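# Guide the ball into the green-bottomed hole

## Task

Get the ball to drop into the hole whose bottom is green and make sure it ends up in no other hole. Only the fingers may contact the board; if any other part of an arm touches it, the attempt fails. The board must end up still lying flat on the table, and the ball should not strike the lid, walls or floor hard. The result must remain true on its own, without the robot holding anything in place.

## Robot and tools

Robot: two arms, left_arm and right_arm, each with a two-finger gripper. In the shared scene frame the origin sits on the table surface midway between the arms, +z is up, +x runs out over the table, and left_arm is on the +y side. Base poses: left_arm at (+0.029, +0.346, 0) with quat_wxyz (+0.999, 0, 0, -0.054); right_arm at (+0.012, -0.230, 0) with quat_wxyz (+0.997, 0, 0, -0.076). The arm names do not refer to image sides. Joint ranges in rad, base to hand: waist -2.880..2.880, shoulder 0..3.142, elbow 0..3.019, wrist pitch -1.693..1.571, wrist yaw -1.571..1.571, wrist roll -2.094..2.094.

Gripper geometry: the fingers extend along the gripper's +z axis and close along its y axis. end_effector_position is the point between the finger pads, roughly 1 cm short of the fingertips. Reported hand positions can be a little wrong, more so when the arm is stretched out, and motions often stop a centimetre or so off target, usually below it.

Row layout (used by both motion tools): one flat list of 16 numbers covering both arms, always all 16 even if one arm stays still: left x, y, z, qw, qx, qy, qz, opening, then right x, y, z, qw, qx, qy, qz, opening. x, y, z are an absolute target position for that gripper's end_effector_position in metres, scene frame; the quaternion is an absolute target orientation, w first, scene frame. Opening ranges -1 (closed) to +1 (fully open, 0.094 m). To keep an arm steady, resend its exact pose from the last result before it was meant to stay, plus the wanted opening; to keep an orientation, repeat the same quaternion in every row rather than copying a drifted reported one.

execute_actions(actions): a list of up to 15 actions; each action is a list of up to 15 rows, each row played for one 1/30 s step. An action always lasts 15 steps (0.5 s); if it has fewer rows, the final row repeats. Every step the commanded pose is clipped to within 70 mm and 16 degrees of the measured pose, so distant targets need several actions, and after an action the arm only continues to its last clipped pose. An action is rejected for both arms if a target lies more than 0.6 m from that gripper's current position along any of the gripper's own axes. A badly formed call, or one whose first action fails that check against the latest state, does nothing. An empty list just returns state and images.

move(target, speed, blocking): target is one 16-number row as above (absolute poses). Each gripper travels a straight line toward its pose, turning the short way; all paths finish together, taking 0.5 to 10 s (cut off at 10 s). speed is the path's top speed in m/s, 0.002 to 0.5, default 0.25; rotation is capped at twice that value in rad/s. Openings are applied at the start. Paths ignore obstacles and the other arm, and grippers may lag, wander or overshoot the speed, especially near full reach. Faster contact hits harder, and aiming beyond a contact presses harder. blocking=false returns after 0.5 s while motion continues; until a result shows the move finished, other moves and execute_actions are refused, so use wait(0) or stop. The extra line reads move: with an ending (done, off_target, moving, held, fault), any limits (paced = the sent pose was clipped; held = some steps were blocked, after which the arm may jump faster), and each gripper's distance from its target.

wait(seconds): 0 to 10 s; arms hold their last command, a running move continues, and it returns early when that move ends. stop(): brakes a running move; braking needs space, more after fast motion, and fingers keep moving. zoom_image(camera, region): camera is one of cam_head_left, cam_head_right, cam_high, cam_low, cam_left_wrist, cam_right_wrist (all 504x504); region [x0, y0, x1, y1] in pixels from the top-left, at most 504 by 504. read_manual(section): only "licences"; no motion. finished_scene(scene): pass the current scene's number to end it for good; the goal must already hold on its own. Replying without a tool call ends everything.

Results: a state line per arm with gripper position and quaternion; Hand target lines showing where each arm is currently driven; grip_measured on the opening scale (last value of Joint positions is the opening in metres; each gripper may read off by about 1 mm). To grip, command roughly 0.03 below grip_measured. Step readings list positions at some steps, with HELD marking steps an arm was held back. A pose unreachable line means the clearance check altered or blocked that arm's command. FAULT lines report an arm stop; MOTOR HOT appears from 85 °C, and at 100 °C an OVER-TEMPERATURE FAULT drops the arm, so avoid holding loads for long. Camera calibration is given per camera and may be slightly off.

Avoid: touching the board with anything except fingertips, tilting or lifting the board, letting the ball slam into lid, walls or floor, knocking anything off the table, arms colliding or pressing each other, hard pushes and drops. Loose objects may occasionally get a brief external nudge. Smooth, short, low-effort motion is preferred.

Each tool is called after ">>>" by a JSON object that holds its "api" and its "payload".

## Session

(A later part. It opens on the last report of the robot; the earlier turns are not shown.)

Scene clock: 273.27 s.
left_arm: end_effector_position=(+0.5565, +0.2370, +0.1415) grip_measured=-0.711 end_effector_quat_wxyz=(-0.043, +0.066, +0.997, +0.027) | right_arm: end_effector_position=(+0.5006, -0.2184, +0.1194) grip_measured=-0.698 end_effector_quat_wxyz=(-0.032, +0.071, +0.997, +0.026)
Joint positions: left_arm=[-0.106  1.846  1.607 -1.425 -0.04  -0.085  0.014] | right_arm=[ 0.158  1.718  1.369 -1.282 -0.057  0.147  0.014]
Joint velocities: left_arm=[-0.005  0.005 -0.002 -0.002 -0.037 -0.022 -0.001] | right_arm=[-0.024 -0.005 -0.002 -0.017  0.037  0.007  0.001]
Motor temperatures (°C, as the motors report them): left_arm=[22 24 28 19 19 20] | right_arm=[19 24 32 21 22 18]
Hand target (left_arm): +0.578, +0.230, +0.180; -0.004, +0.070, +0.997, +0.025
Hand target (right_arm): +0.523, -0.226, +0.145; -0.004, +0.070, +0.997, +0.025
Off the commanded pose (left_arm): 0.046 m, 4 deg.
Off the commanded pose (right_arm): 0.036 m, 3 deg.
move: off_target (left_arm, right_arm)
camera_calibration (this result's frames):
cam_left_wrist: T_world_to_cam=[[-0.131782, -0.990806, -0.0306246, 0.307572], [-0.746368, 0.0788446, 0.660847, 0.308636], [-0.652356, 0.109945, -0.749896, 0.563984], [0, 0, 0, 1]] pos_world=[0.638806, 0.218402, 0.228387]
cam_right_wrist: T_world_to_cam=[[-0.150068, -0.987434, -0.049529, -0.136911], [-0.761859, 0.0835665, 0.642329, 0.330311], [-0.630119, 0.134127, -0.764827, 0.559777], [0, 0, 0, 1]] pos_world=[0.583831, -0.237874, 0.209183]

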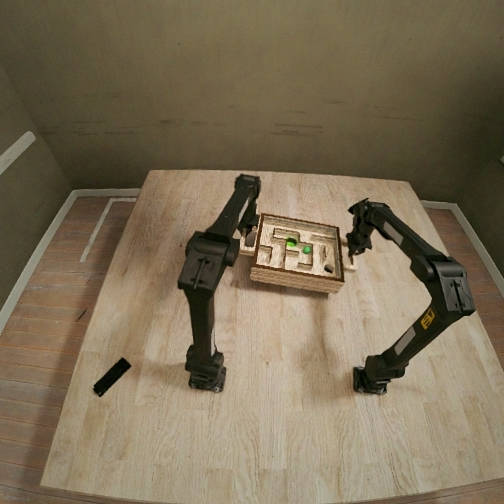

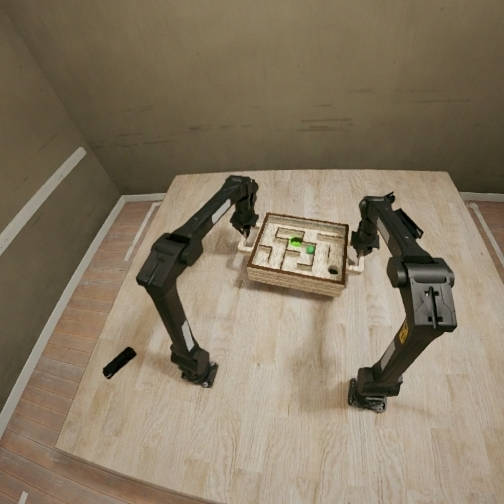

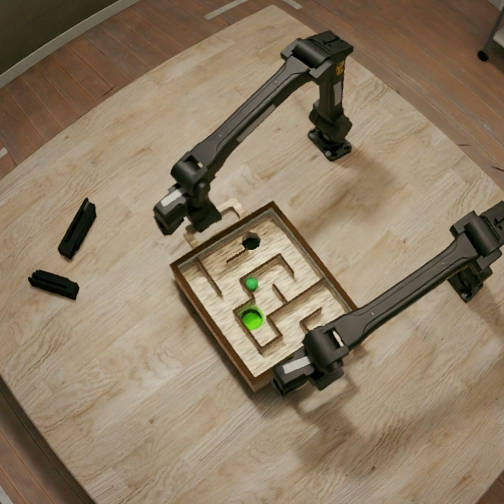

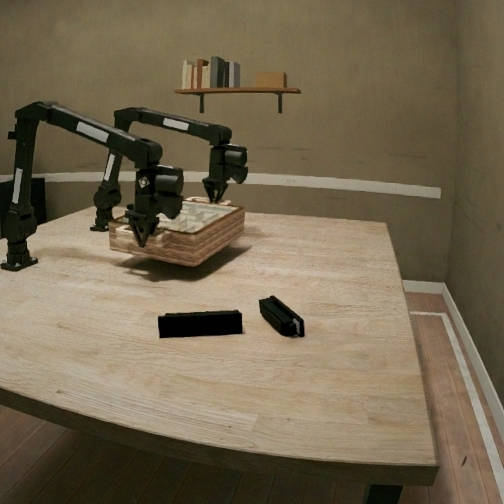

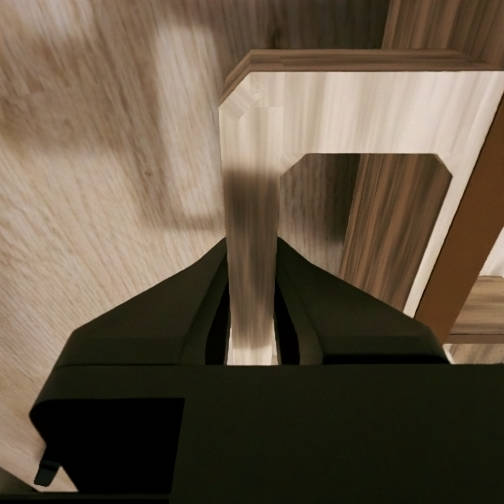

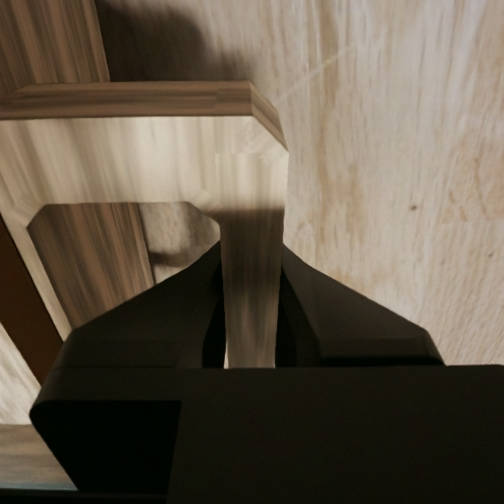

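>>> {"api": "move", "payload": {"target": [0.58,0.23,0.15,-0.005,0.07,0.9976,-0.024,-0.75,0.525,-0.226,0.18,-0.005,0.07,0.9976,-0.024,-0.75], "speed": 0.03}}

>>> {"api": "zoom_image", "payload": {"camera": "cam_high", "region": [140,180,360,400]}}

Scene clock: 278.17 s.
left_arm: end_effector_position=(+0.5623, +0.2275, +0.1252) grip_measured=-0.711 end_effector_quat_wxyz=(-0.042, +0.068, +0.997, -0.018) | right_arm: end_effector_position=(+0.5051, -0.2293, +0.1429) grip_measured=-0.698 end_effector_quat_wxyz=(-0.038, +0.074, +0.996, -0.020)
Joint positions: left_arm=[-0.094  1.867  1.594 -1.377  0.046 -0.064  0.014] | right_arm=[ 0.167  1.722  1.439 -1.367  0.034  0.165  0.014]
Joint velocities: left_arm=[-0.024 -0.005  0.002  0.012 -0.066 -0.007  0.   ] | right_arm=[-0.015 -0.015 -0.017 -0.017 -0.081  0.037  0.   ]
Motor temperatures (°C, as the motors report them): left_arm=[22 24 28 19 19 20] | right_arm=[19 24 32 21 22 18]
Hand target (left_arm): +0.579, +0.230, +0.150; -0.005, +0.070, +0.997, -0.024
Hand target (right_arm): +0.521, -0.226, +0.180; -0.004, +0.070, +0.997, -0.023
Off the commanded pose (left_arm): 0.031 m, 4 deg.
Off the commanded pose (right_arm): 0.042 m, 4 deg.
move: off_target (left_arm, right_arm)
camera_calibration (this result's frames):
cam_left_wrist: T_world_to_cam=[[-0.132696, -0.989487, 0.0575015, 0.287566], [-0.743976, 0.137768, 0.65385, 0.310592], [-0.654899, 0.0439833, -0.754436, 0.573601], [0, 0, 0, 1]] pos_world=[0.644882, 0.216525, 0.213129]
cam_right_wrist: T_world_to_cam=[[-0.152153, -0.987382, 0.0438829, -0.158198], [-0.749328, 0.144194, 0.646309, 0.326627], [-0.644482, 0.0654555, -0.761813, 0.573139], [0, 0, 0, 1]] pos_world=[0.590058, -0.240815, 0.232465]

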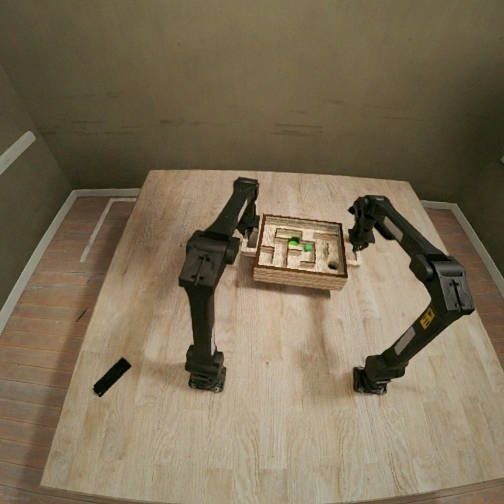

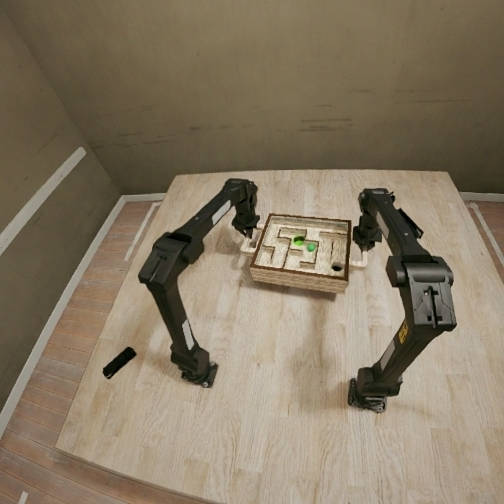

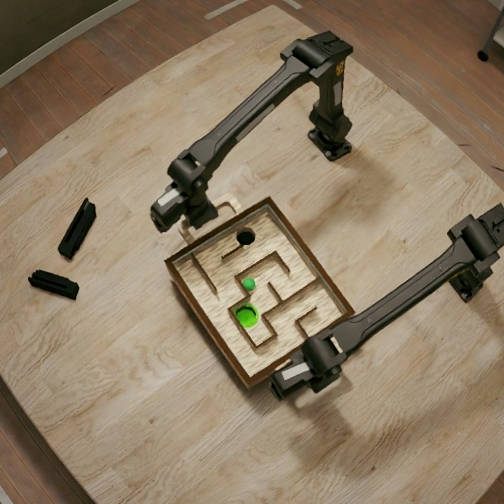

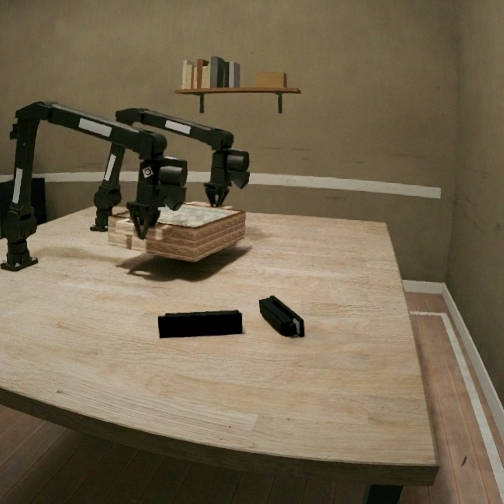

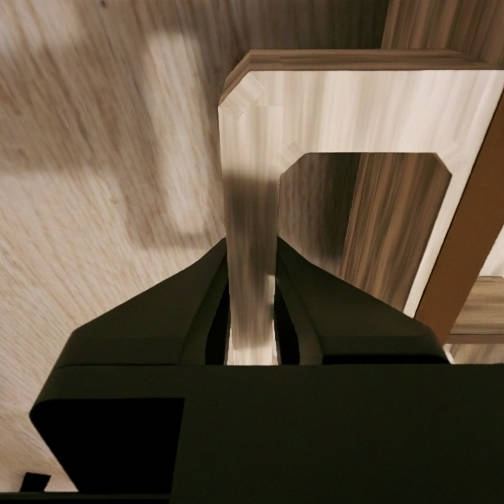

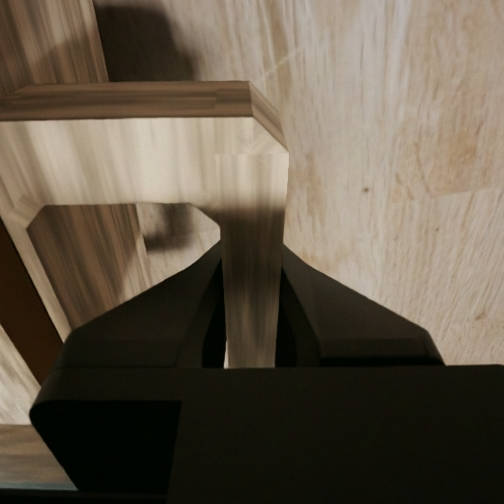

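Region (140, 180, 360, 400) of cam_high's 504x504 image, scaled by 2.291, with more detail than that image has.

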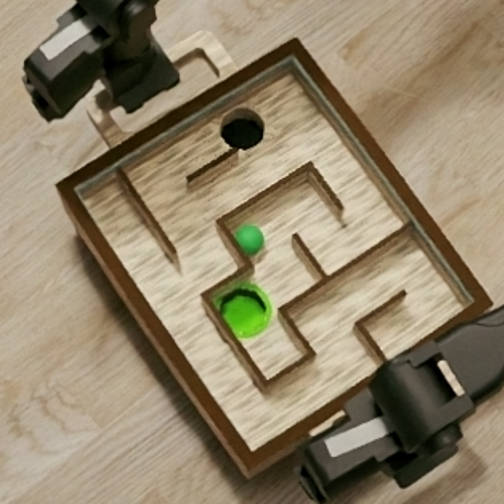

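Starting to roll; a bit more +y.

>>> {"api": "move", "payload": {"target": [0.58,0.23,0.143,-0.005,0.07,0.9976,-0.035,-0.75,0.525,-0.226,0.188,-0.005,0.07,0.9976,-0.035,-0.75], "speed": 0.02}}

>>> {"api": "zoom_image", "payload": {"camera": "cam_high", "region": [140,180,360,400]}}

Scene clock: 283.43 s.
left_arm: end_effector_position=(+0.5617, +0.2263, +0.1133) grip_measured=-0.711 end_effector_quat_wxyz=(-0.047, +0.069, +0.996, -0.031) | right_arm: end_effector_position=(+0.5045, -0.2302, +0.1459) grip_measured=-0.698 end_effector_quat_wxyz=(-0.043, +0.075, +0.996, -0.034)
Joint positions: left_arm=[-0.088  1.879  1.579 -1.357  0.073 -0.055  0.014] | right_arm=[ 0.174  1.727  1.452 -1.389  0.058  0.175  0.014]
Joint velocities: left_arm=[-0.015 -0.005 -0.007 -0.017  0.066 -0.037 -0.001] | right_arm=[-0.024 -0.005  0.002 -0.007 -0.007  0.022 -0.001]
Motor temperatures (°C, as the motors report them): left_arm=[22 24 27 19 19 20] | right_arm=[19 24 32 21 22 18]
Hand target (left_arm): +0.579, +0.230, +0.143; -0.005, +0.070, +0.997, -0.035
Hand target (right_arm): +0.521, -0.226, +0.188; -0.004, +0.070, +0.997, -0.034
Off the commanded pose (left_arm): 0.035 m, 5 deg.
Off the commanded pose (right_arm): 0.047 m, 4 deg.
move: off_target (left_arm, right_arm)
camera_calibration (this result's frames):
cam_left_wrist: T_world_to_cam=[[-0.132652, -0.987572, 0.0842924, 0.283533], [-0.735982, 0.155106, 0.658994, 0.309081], [-0.663878, 0.0253795, -0.74741, 0.572758], [0, 0, 0, 1]] pos_world=[0.645331, 0.217533, 0.200503]
cam_right_wrist: T_world_to_cam=[[-0.152729, -0.985728, 0.0708114, -0.162501], [-0.741326, 0.161655, 0.651385, 0.323525], [-0.653536, 0.0469913, -0.755436, 0.57445], [0, 0, 0, 1]] pos_world=[0.590443, -0.239475, 0.234728]

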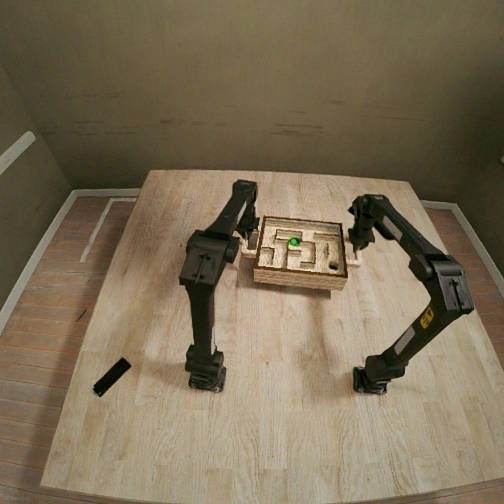

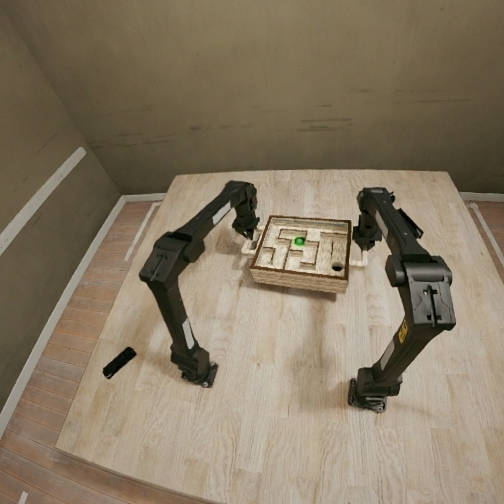

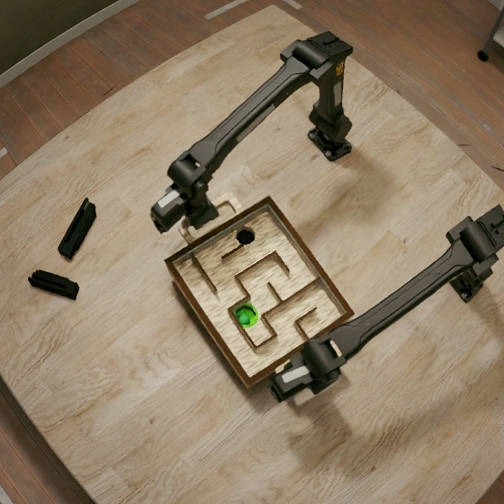

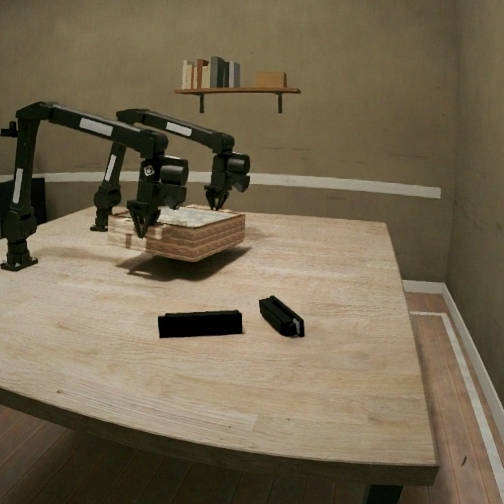

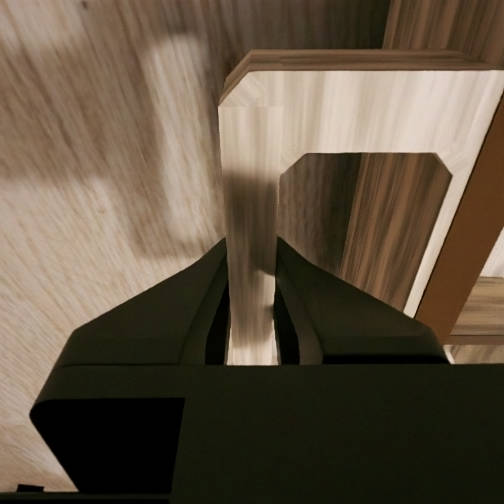

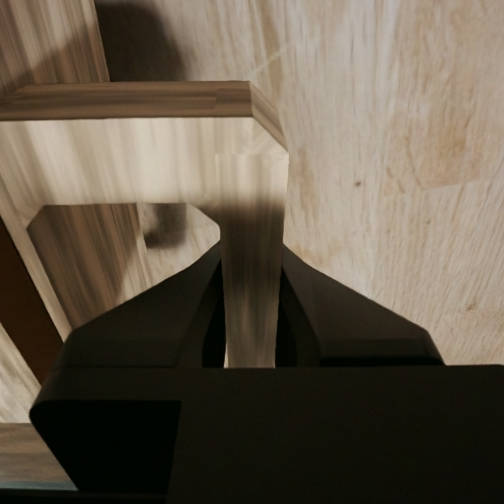

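Region (140, 180, 360, 400) of cam_high's 504x504 image, scaled by 2.291, with more detail than that image has.

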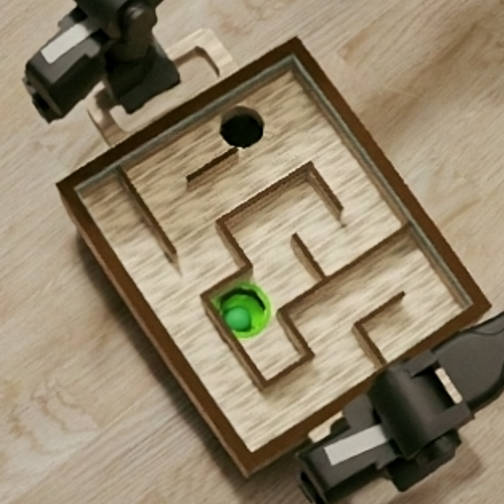

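>>> {"api": "move", "payload": {"target": [0.585,0.229,0.115,0.03,0.07,0.9976,0,-0.75,0.53,-0.228,0.12,0.03,0.07,0.9976,0,-0.75], "speed": 0.04}}

>>> {"api": "move", "payload": {"target": [0.585,0.229,0.064,0,0.07,0.9976,0,-0.75,0.53,-0.228,0.066,0,0.07,0.9976,0,-0.75], "speed": 0.02}}

Scene clock: 290.70 s.
left_arm: end_effector_position=(+0.5767, +0.2320, +0.0872) grip_measured=-0.711 end_effector_quat_wxyz=(-0.005, +0.071, +0.997, -0.007) | right_arm: end_effector_position=(+0.5179, -0.2245, +0.1031) grip_measured=-0.698 end_effector_quat_wxyz=(+0.005, +0.078, +0.997, -0.006)
Joint positions: left_arm=[-0.091  1.887  1.523 -1.215  0.015 -0.056  0.014] | right_arm=[ 0.169  1.734  1.347 -1.175  0.013  0.173  0.014]
Joint velocities: left_arm=[-0.015 -0.005  0.002 -0.002  0.022  0.022 -0.   ] | right_arm=[-0.005 -0.005  0.007 -0.002  0.022  0.007  0.   ]
Motor temperatures (°C, as the motors report them): left_arm=[22 24 27 19 19 20] | right_arm=[19 24 33 21 22 18]
Hand target (left_arm): +0.584, +0.229, +0.114; +0.030, +0.070, +0.997, -0.000
Hand target (right_arm): +0.530, -0.228, +0.120; +0.030, +0.069, +0.997, -0.000
Off the commanded pose (left_arm): 0.029 m, 4 deg.
Off the commanded pose (right_arm): 0.021 m, 3 deg.
move: off_target (left_arm, right_arm)
camera_calibration (this result's frames):
cam_left_wrist: T_world_to_cam=[[-0.141883, -0.989395, 0.0310836, 0.303683], [-0.790046, 0.132103, 0.598645, 0.378169], [-0.596403, 0.0603798, -0.800411, 0.52065], [0, 0, 0, 1]] pos_world=[0.652375, 0.219069, 0.180906]
cam_right_wrist: T_world_to_cam=[[-0.16159, -0.986827, 0.00782133, -0.141011], [-0.802559, 0.13602, 0.580859, 0.393677], [-0.574271, 0.087584, -0.813967, 0.52478], [0, 0, 0, 1]] pos_world=[0.59453, -0.238664, 0.199585]

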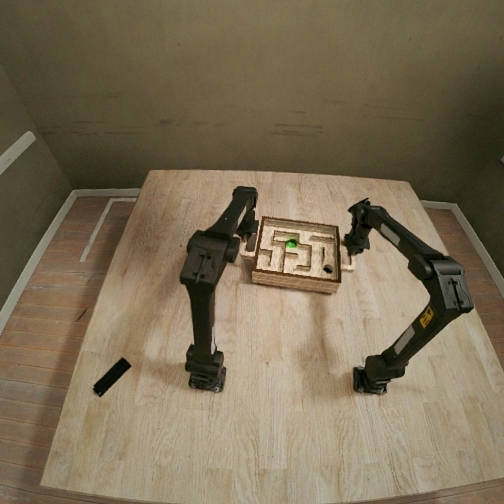

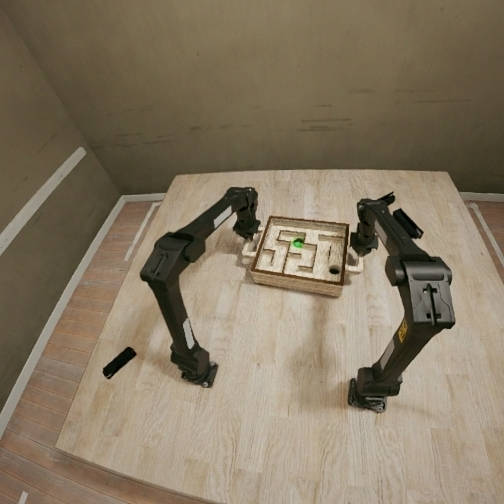

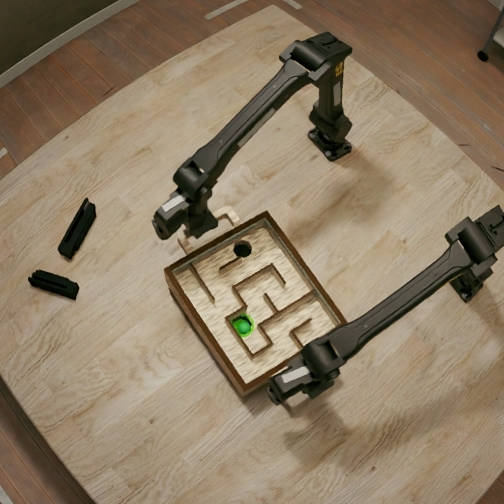

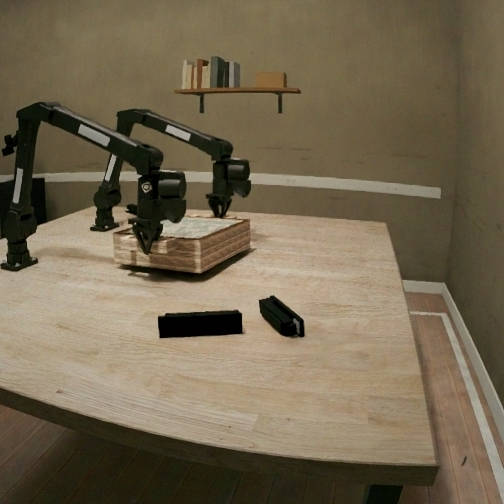

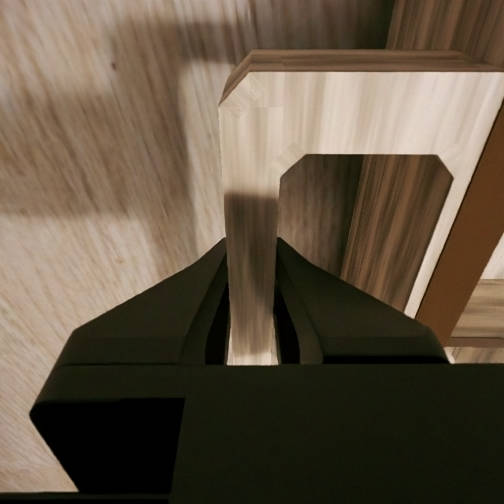

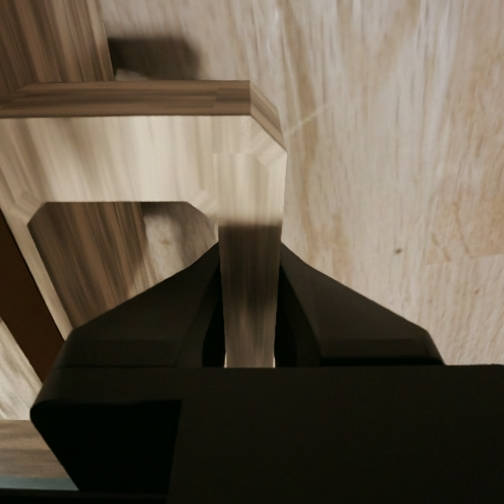

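Scene clock: 292.90 s.
left_arm: end_effector_position=(+0.5710, +0.2323, +0.0728) grip_measured=-0.711 end_effector_quat_wxyz=(-0.018, +0.069, +0.997, -0.002) | right_arm: end_effector_position=(+0.5155, -0.2243, +0.0752) grip_measured=-0.698 end_effector_quat_wxyz=(-0.011, +0.076, +0.997, -0.001)
Joint positions: left_arm=[-0.094  1.903  1.506 -1.208  0.01  -0.063  0.014] | right_arm=[ 0.165  1.776  1.325 -1.142 -0.     0.165  0.014]
Joint velocities: left_arm=[-0.024 -0.015  0.007 -0.002  0.037 -0.037  0.   ] | right_arm=[ 0.005  0.005 -0.012 -0.002 -0.051 -0.007  0.001]
Motor temperatures (°C, as the motors report them): left_arm=[22 24 27 19 19 20] | right_arm=[19 24 32 21 22 18]
Hand target (left_arm): +0.584, +0.229, +0.064; -0.000, +0.070, +0.998, -0.000
Hand target (right_arm): +0.530, -0.228, +0.066; +0.000, +0.070, +0.998, -0.000
Off the commanded pose (left_arm): 0.017 m, 2 deg.
Off the commanded pose (right_arm): 0.018 m, 1 deg.
move: off_target (left_arm, right_arm)
camera_calibration (this result's frames):
cam_left_wrist: T_world_to_cam=[[-0.13755, -0.990203, 0.0240344, 0.301911], [-0.775656, 0.122774, 0.6191, 0.374757], [-0.615986, 0.0665146, -0.784944, 0.514289], [0, 0, 0, 1]] pos_world=[0.649005, 0.218735, 0.16442]
cam_right_wrist: T_world_to_cam=[[-0.157028, -0.987594, 0.000380487, -0.142882], [-0.784645, 0.124993, 0.607215, 0.394222], [-0.599729, 0.095051, -0.794538, 0.514007], [0, 0, 0, 1]] pos_world=[0.595153, -0.239241, 0.169075]

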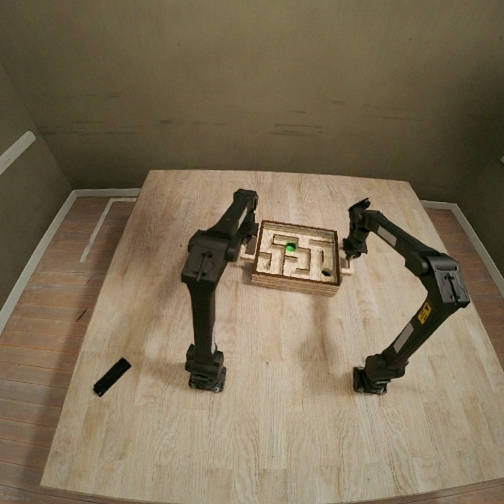

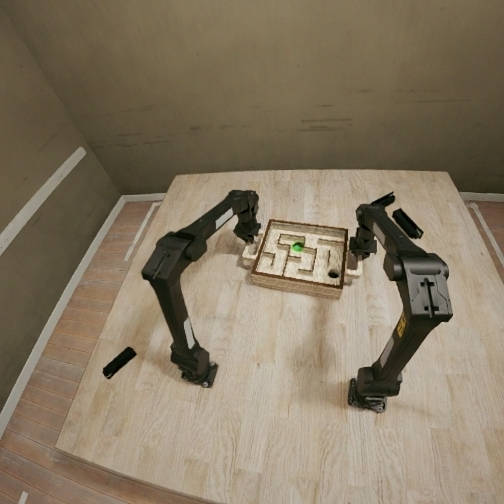

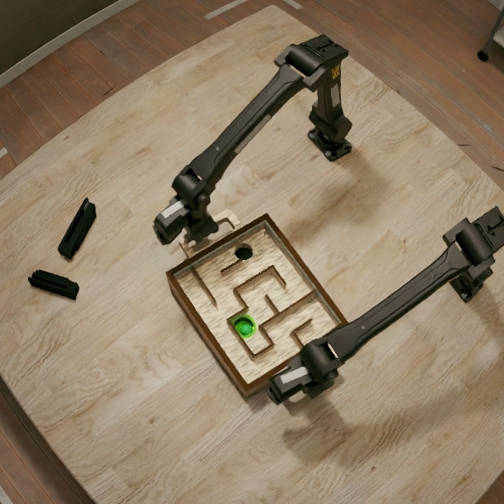

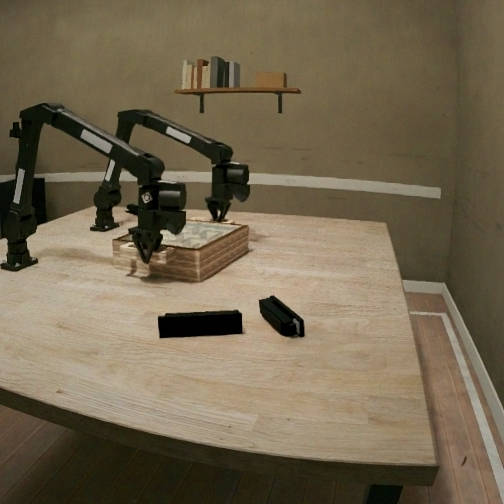

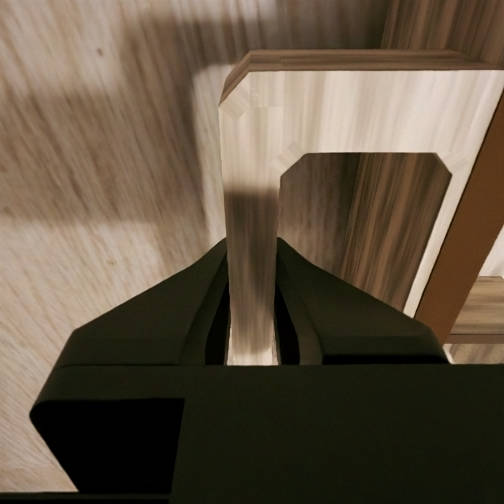

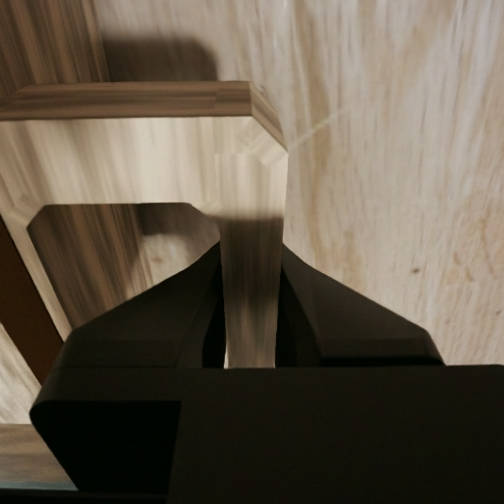

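Down. Release, then raise.

>>> {"api": "execute_actions", "payload": {"actions": [[[0.575,0.232,0.075,0,0.07,0.9976,0,-0.2,0.52,-0.225,0.077,0,0.07,0.9976,0,-0.2]]]}}

>>> {"api": "move", "payload": {"target": [0.575,0.232,0.17,0,0.07,0.9976,0,-0.2,0.52,-0.225,0.17,0,0.07,0.9976,0,-0.2], "speed": 0.1}}

Scene clock: 296.53 s.
left_arm: end_effector_position=(+0.5737, +0.2329, +0.0712) grip_measured=-0.203 end_effector_quat_wxyz=(-0.010, +0.069, +0.998, -0.000) | right_arm: end_effector_position=(+0.5163, -0.2242, +0.0749) grip_measured=-0.202 end_effector_quat_wxyz=(-0.009, +0.075, +0.997, -0.001)
Joint positions: left_arm=[-0.094  1.903  1.501 -1.189  0.003 -0.063  0.037] | right_arm=[ 0.165  1.776  1.324 -1.137 -0.     0.163  0.037]
Joint velocities: left_arm=[-0.015  0.005  0.007 -0.017 -0.022  0.007  0.001] | right_arm=[ 0.005 -0.005  0.012 -0.002 -0.022  0.007  0.001]
Motor temperatures (°C, as the motors report them): left_arm=[22 24 26 19 19 20] | right_arm=[19 24 32 21 22 18]
Hand target (left_arm): +0.575, +0.232, +0.075; -0.000, +0.070, +0.998, -0.000
Hand target (right_arm): +0.520, -0.225, +0.077; -0.000, +0.070, +0.998, -0.000
Off the commanded pose (left_arm): 0.004 m, 1 deg.
Off the commanded pose (right_arm): 0.004 m, 1 deg.
Step readings (end_effector_position):
0: left_arm (+0.5710, +0.2323, +0.0728) | right_arm (+0.5155, -0.2243, +0.0752)
1: left_arm (+0.5711, +0.2327, +0.0726) | right_arm (+0.5153, -0.2243, +0.0750)
2: left_arm (+0.5723, +0.2329, +0.0725) | right_arm (+0.5158, -0.2242, +0.0750)
4: left_arm (+0.5736, +0.2330, +0.0719) | right_arm (+0.5163, -0.2242, +0.0749)
8: left_arm (+0.5736, +0.2330, +0.0712) | right_arm (+0.5163, -0.2242, +0.0749)
15: end_effector_position above
camera_calibration (this result's frames):
cam_left_wrist: T_world_to_cam=[[-0.138048, -0.990253, 0.0184688, 0.303592], [-0.784915, 0.120757, 0.607723, 0.384349], [-0.60403, 0.0693984, -0.793934, 0.507791], [0, 0, 0, 1]] pos_world=[0.650312, 0.21898, 0.163969]
cam_right_wrist: T_world_to_cam=[[-0.155898, -0.987773, -0.000288373, -0.143317], [-0.787098, 0.124049, 0.604226, 0.396307], [-0.596802, 0.0944244, -0.796813, 0.512787], [0, 0, 0, 1]] pos_world=[0.595622, -0.239146, 0.169095]

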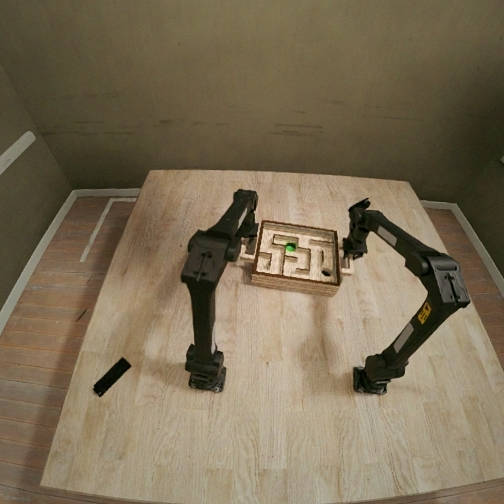

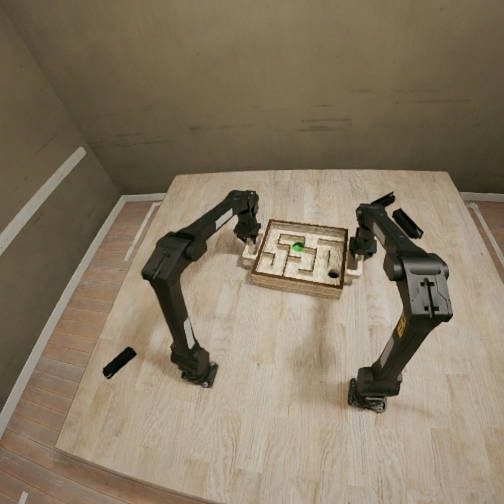

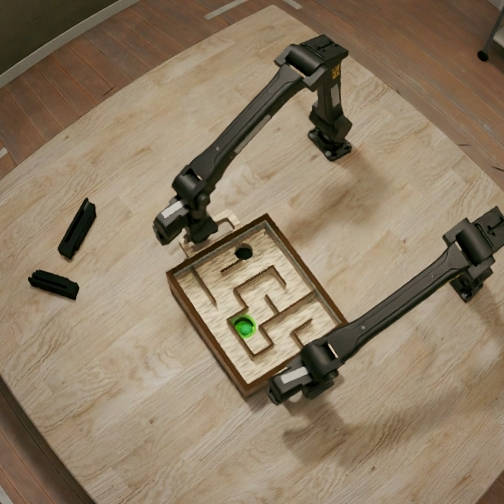

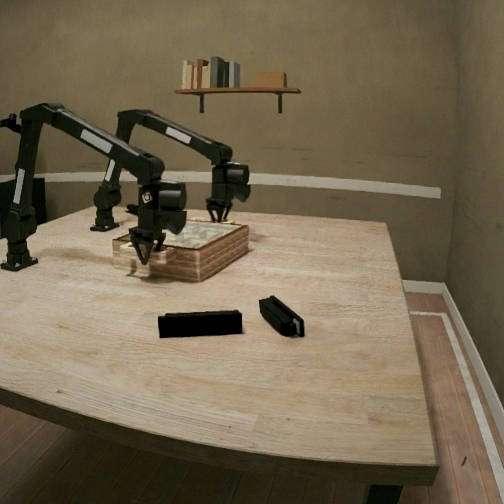

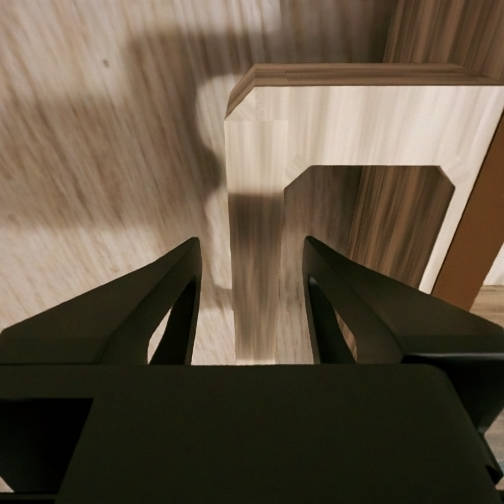

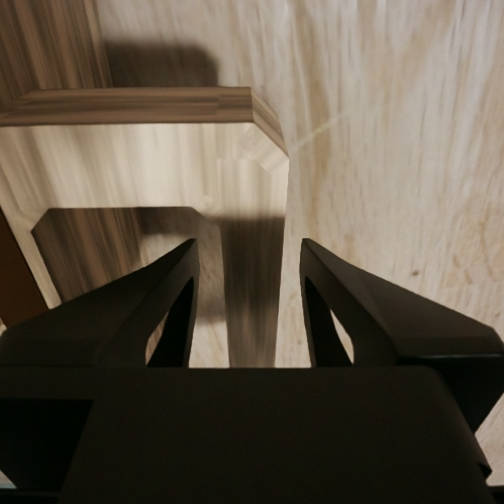

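Scene clock: 297.90 s.
left_arm: end_effector_position=(+0.5649, +0.2347, +0.1473) grip_measured=-0.203 end_effector_quat_wxyz=(-0.021, +0.069, +0.997, +0.001) | right_arm: end_effector_position=(+0.5069, -0.2244, +0.1489) grip_measured=-0.202 end_effector_quat_wxyz=(-0.021, +0.075, +0.997, -0.002)
Joint positions: left_arm=[-0.094  1.831  1.604 -1.385  0.003 -0.063  0.037] | right_arm=[ 0.165  1.699  1.426 -1.34  -0.     0.163  0.037]
Joint velocities: left_arm=[-0.005  0.005  0.012  0.007 -0.051 -0.022  0.001] | right_arm=[ 0.015 -0.005  0.012  0.002 -0.066 -0.022  0.001]
Motor temperatures (°C, as the motors report them): left_arm=[22 24 26 19 19 20] | right_arm=[19 24 32 21 22 18]
Hand target (left_arm): +0.576, +0.232, +0.170; +0.000, +0.070, +0.998, -0.000
Hand target (right_arm): +0.517, -0.225, +0.171; +0.000, +0.070, +0.998, -0.000
Off the commanded pose (left_arm): 0.025 m, 2 deg.
Off the commanded pose (right_arm): 0.025 m, 2 deg.
move: off_target (left_arm, right_arm)
camera_calibration (this result's frames):
cam_left_wrist: T_world_to_cam=[[-0.137688, -0.990327, 0.0171528, 0.302767], [-0.772487, 0.118208, 0.623932, 0.322137], [-0.619924, 0.0726579, -0.781291, 0.569135], [0, 0, 0, 1]] pos_world=[0.643355, 0.220407, 0.238475]
cam_right_wrist: T_world_to_cam=[[-0.155859, -0.987773, 0.00363875, -0.145494], [-0.772827, 0.124236, 0.622337, 0.33429], [-0.61518, 0.0941846, -0.782741, 0.573291], [0, 0, 0, 1]] pos_world=[0.588349, -0.239241, 0.241227]

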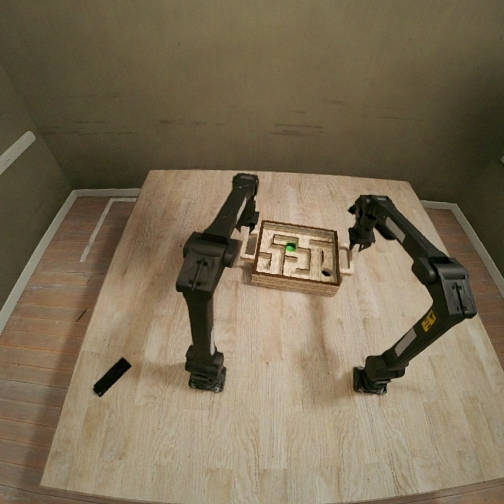

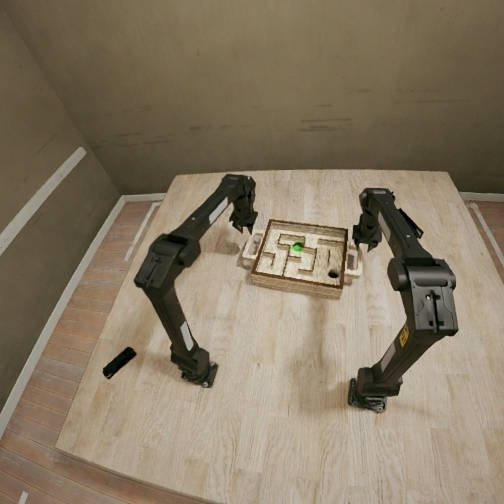

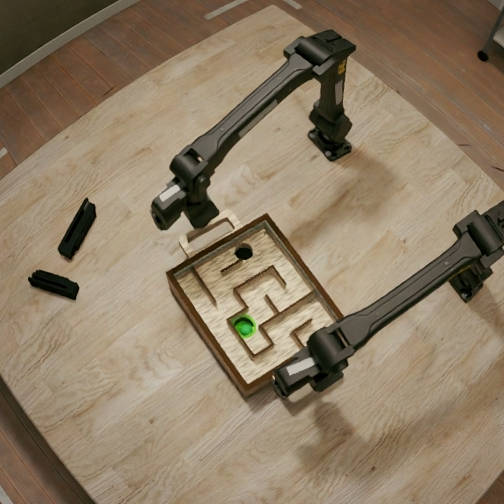

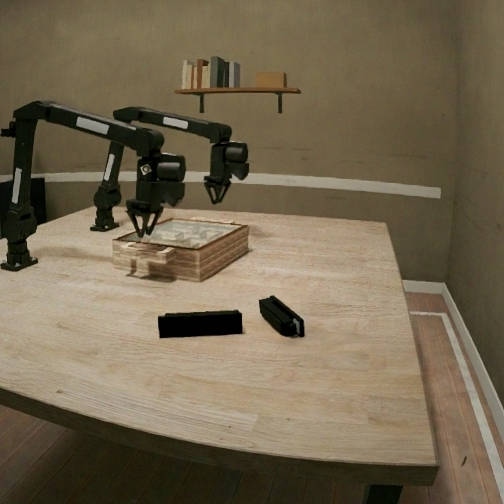

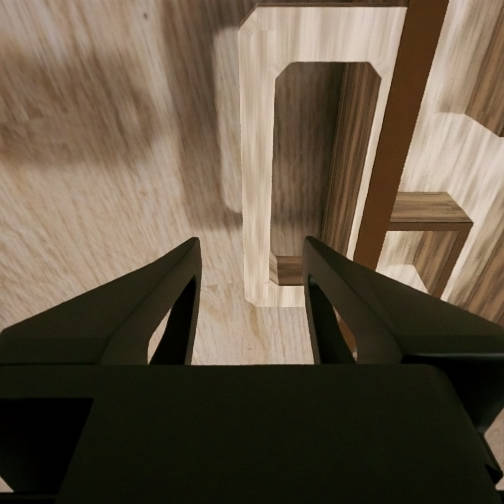

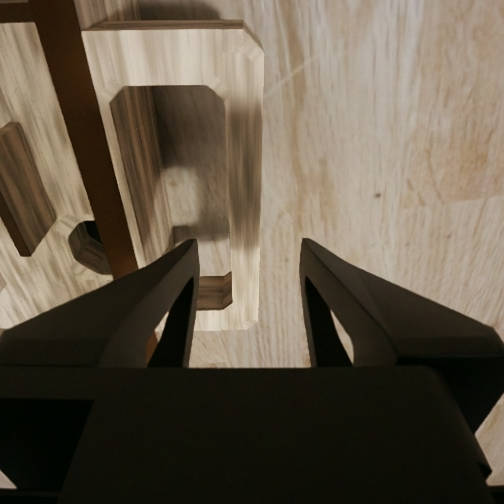

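>>> {"api": "finished_scene", "payload": {"scene": 1}}

The scene is finished: the task was done.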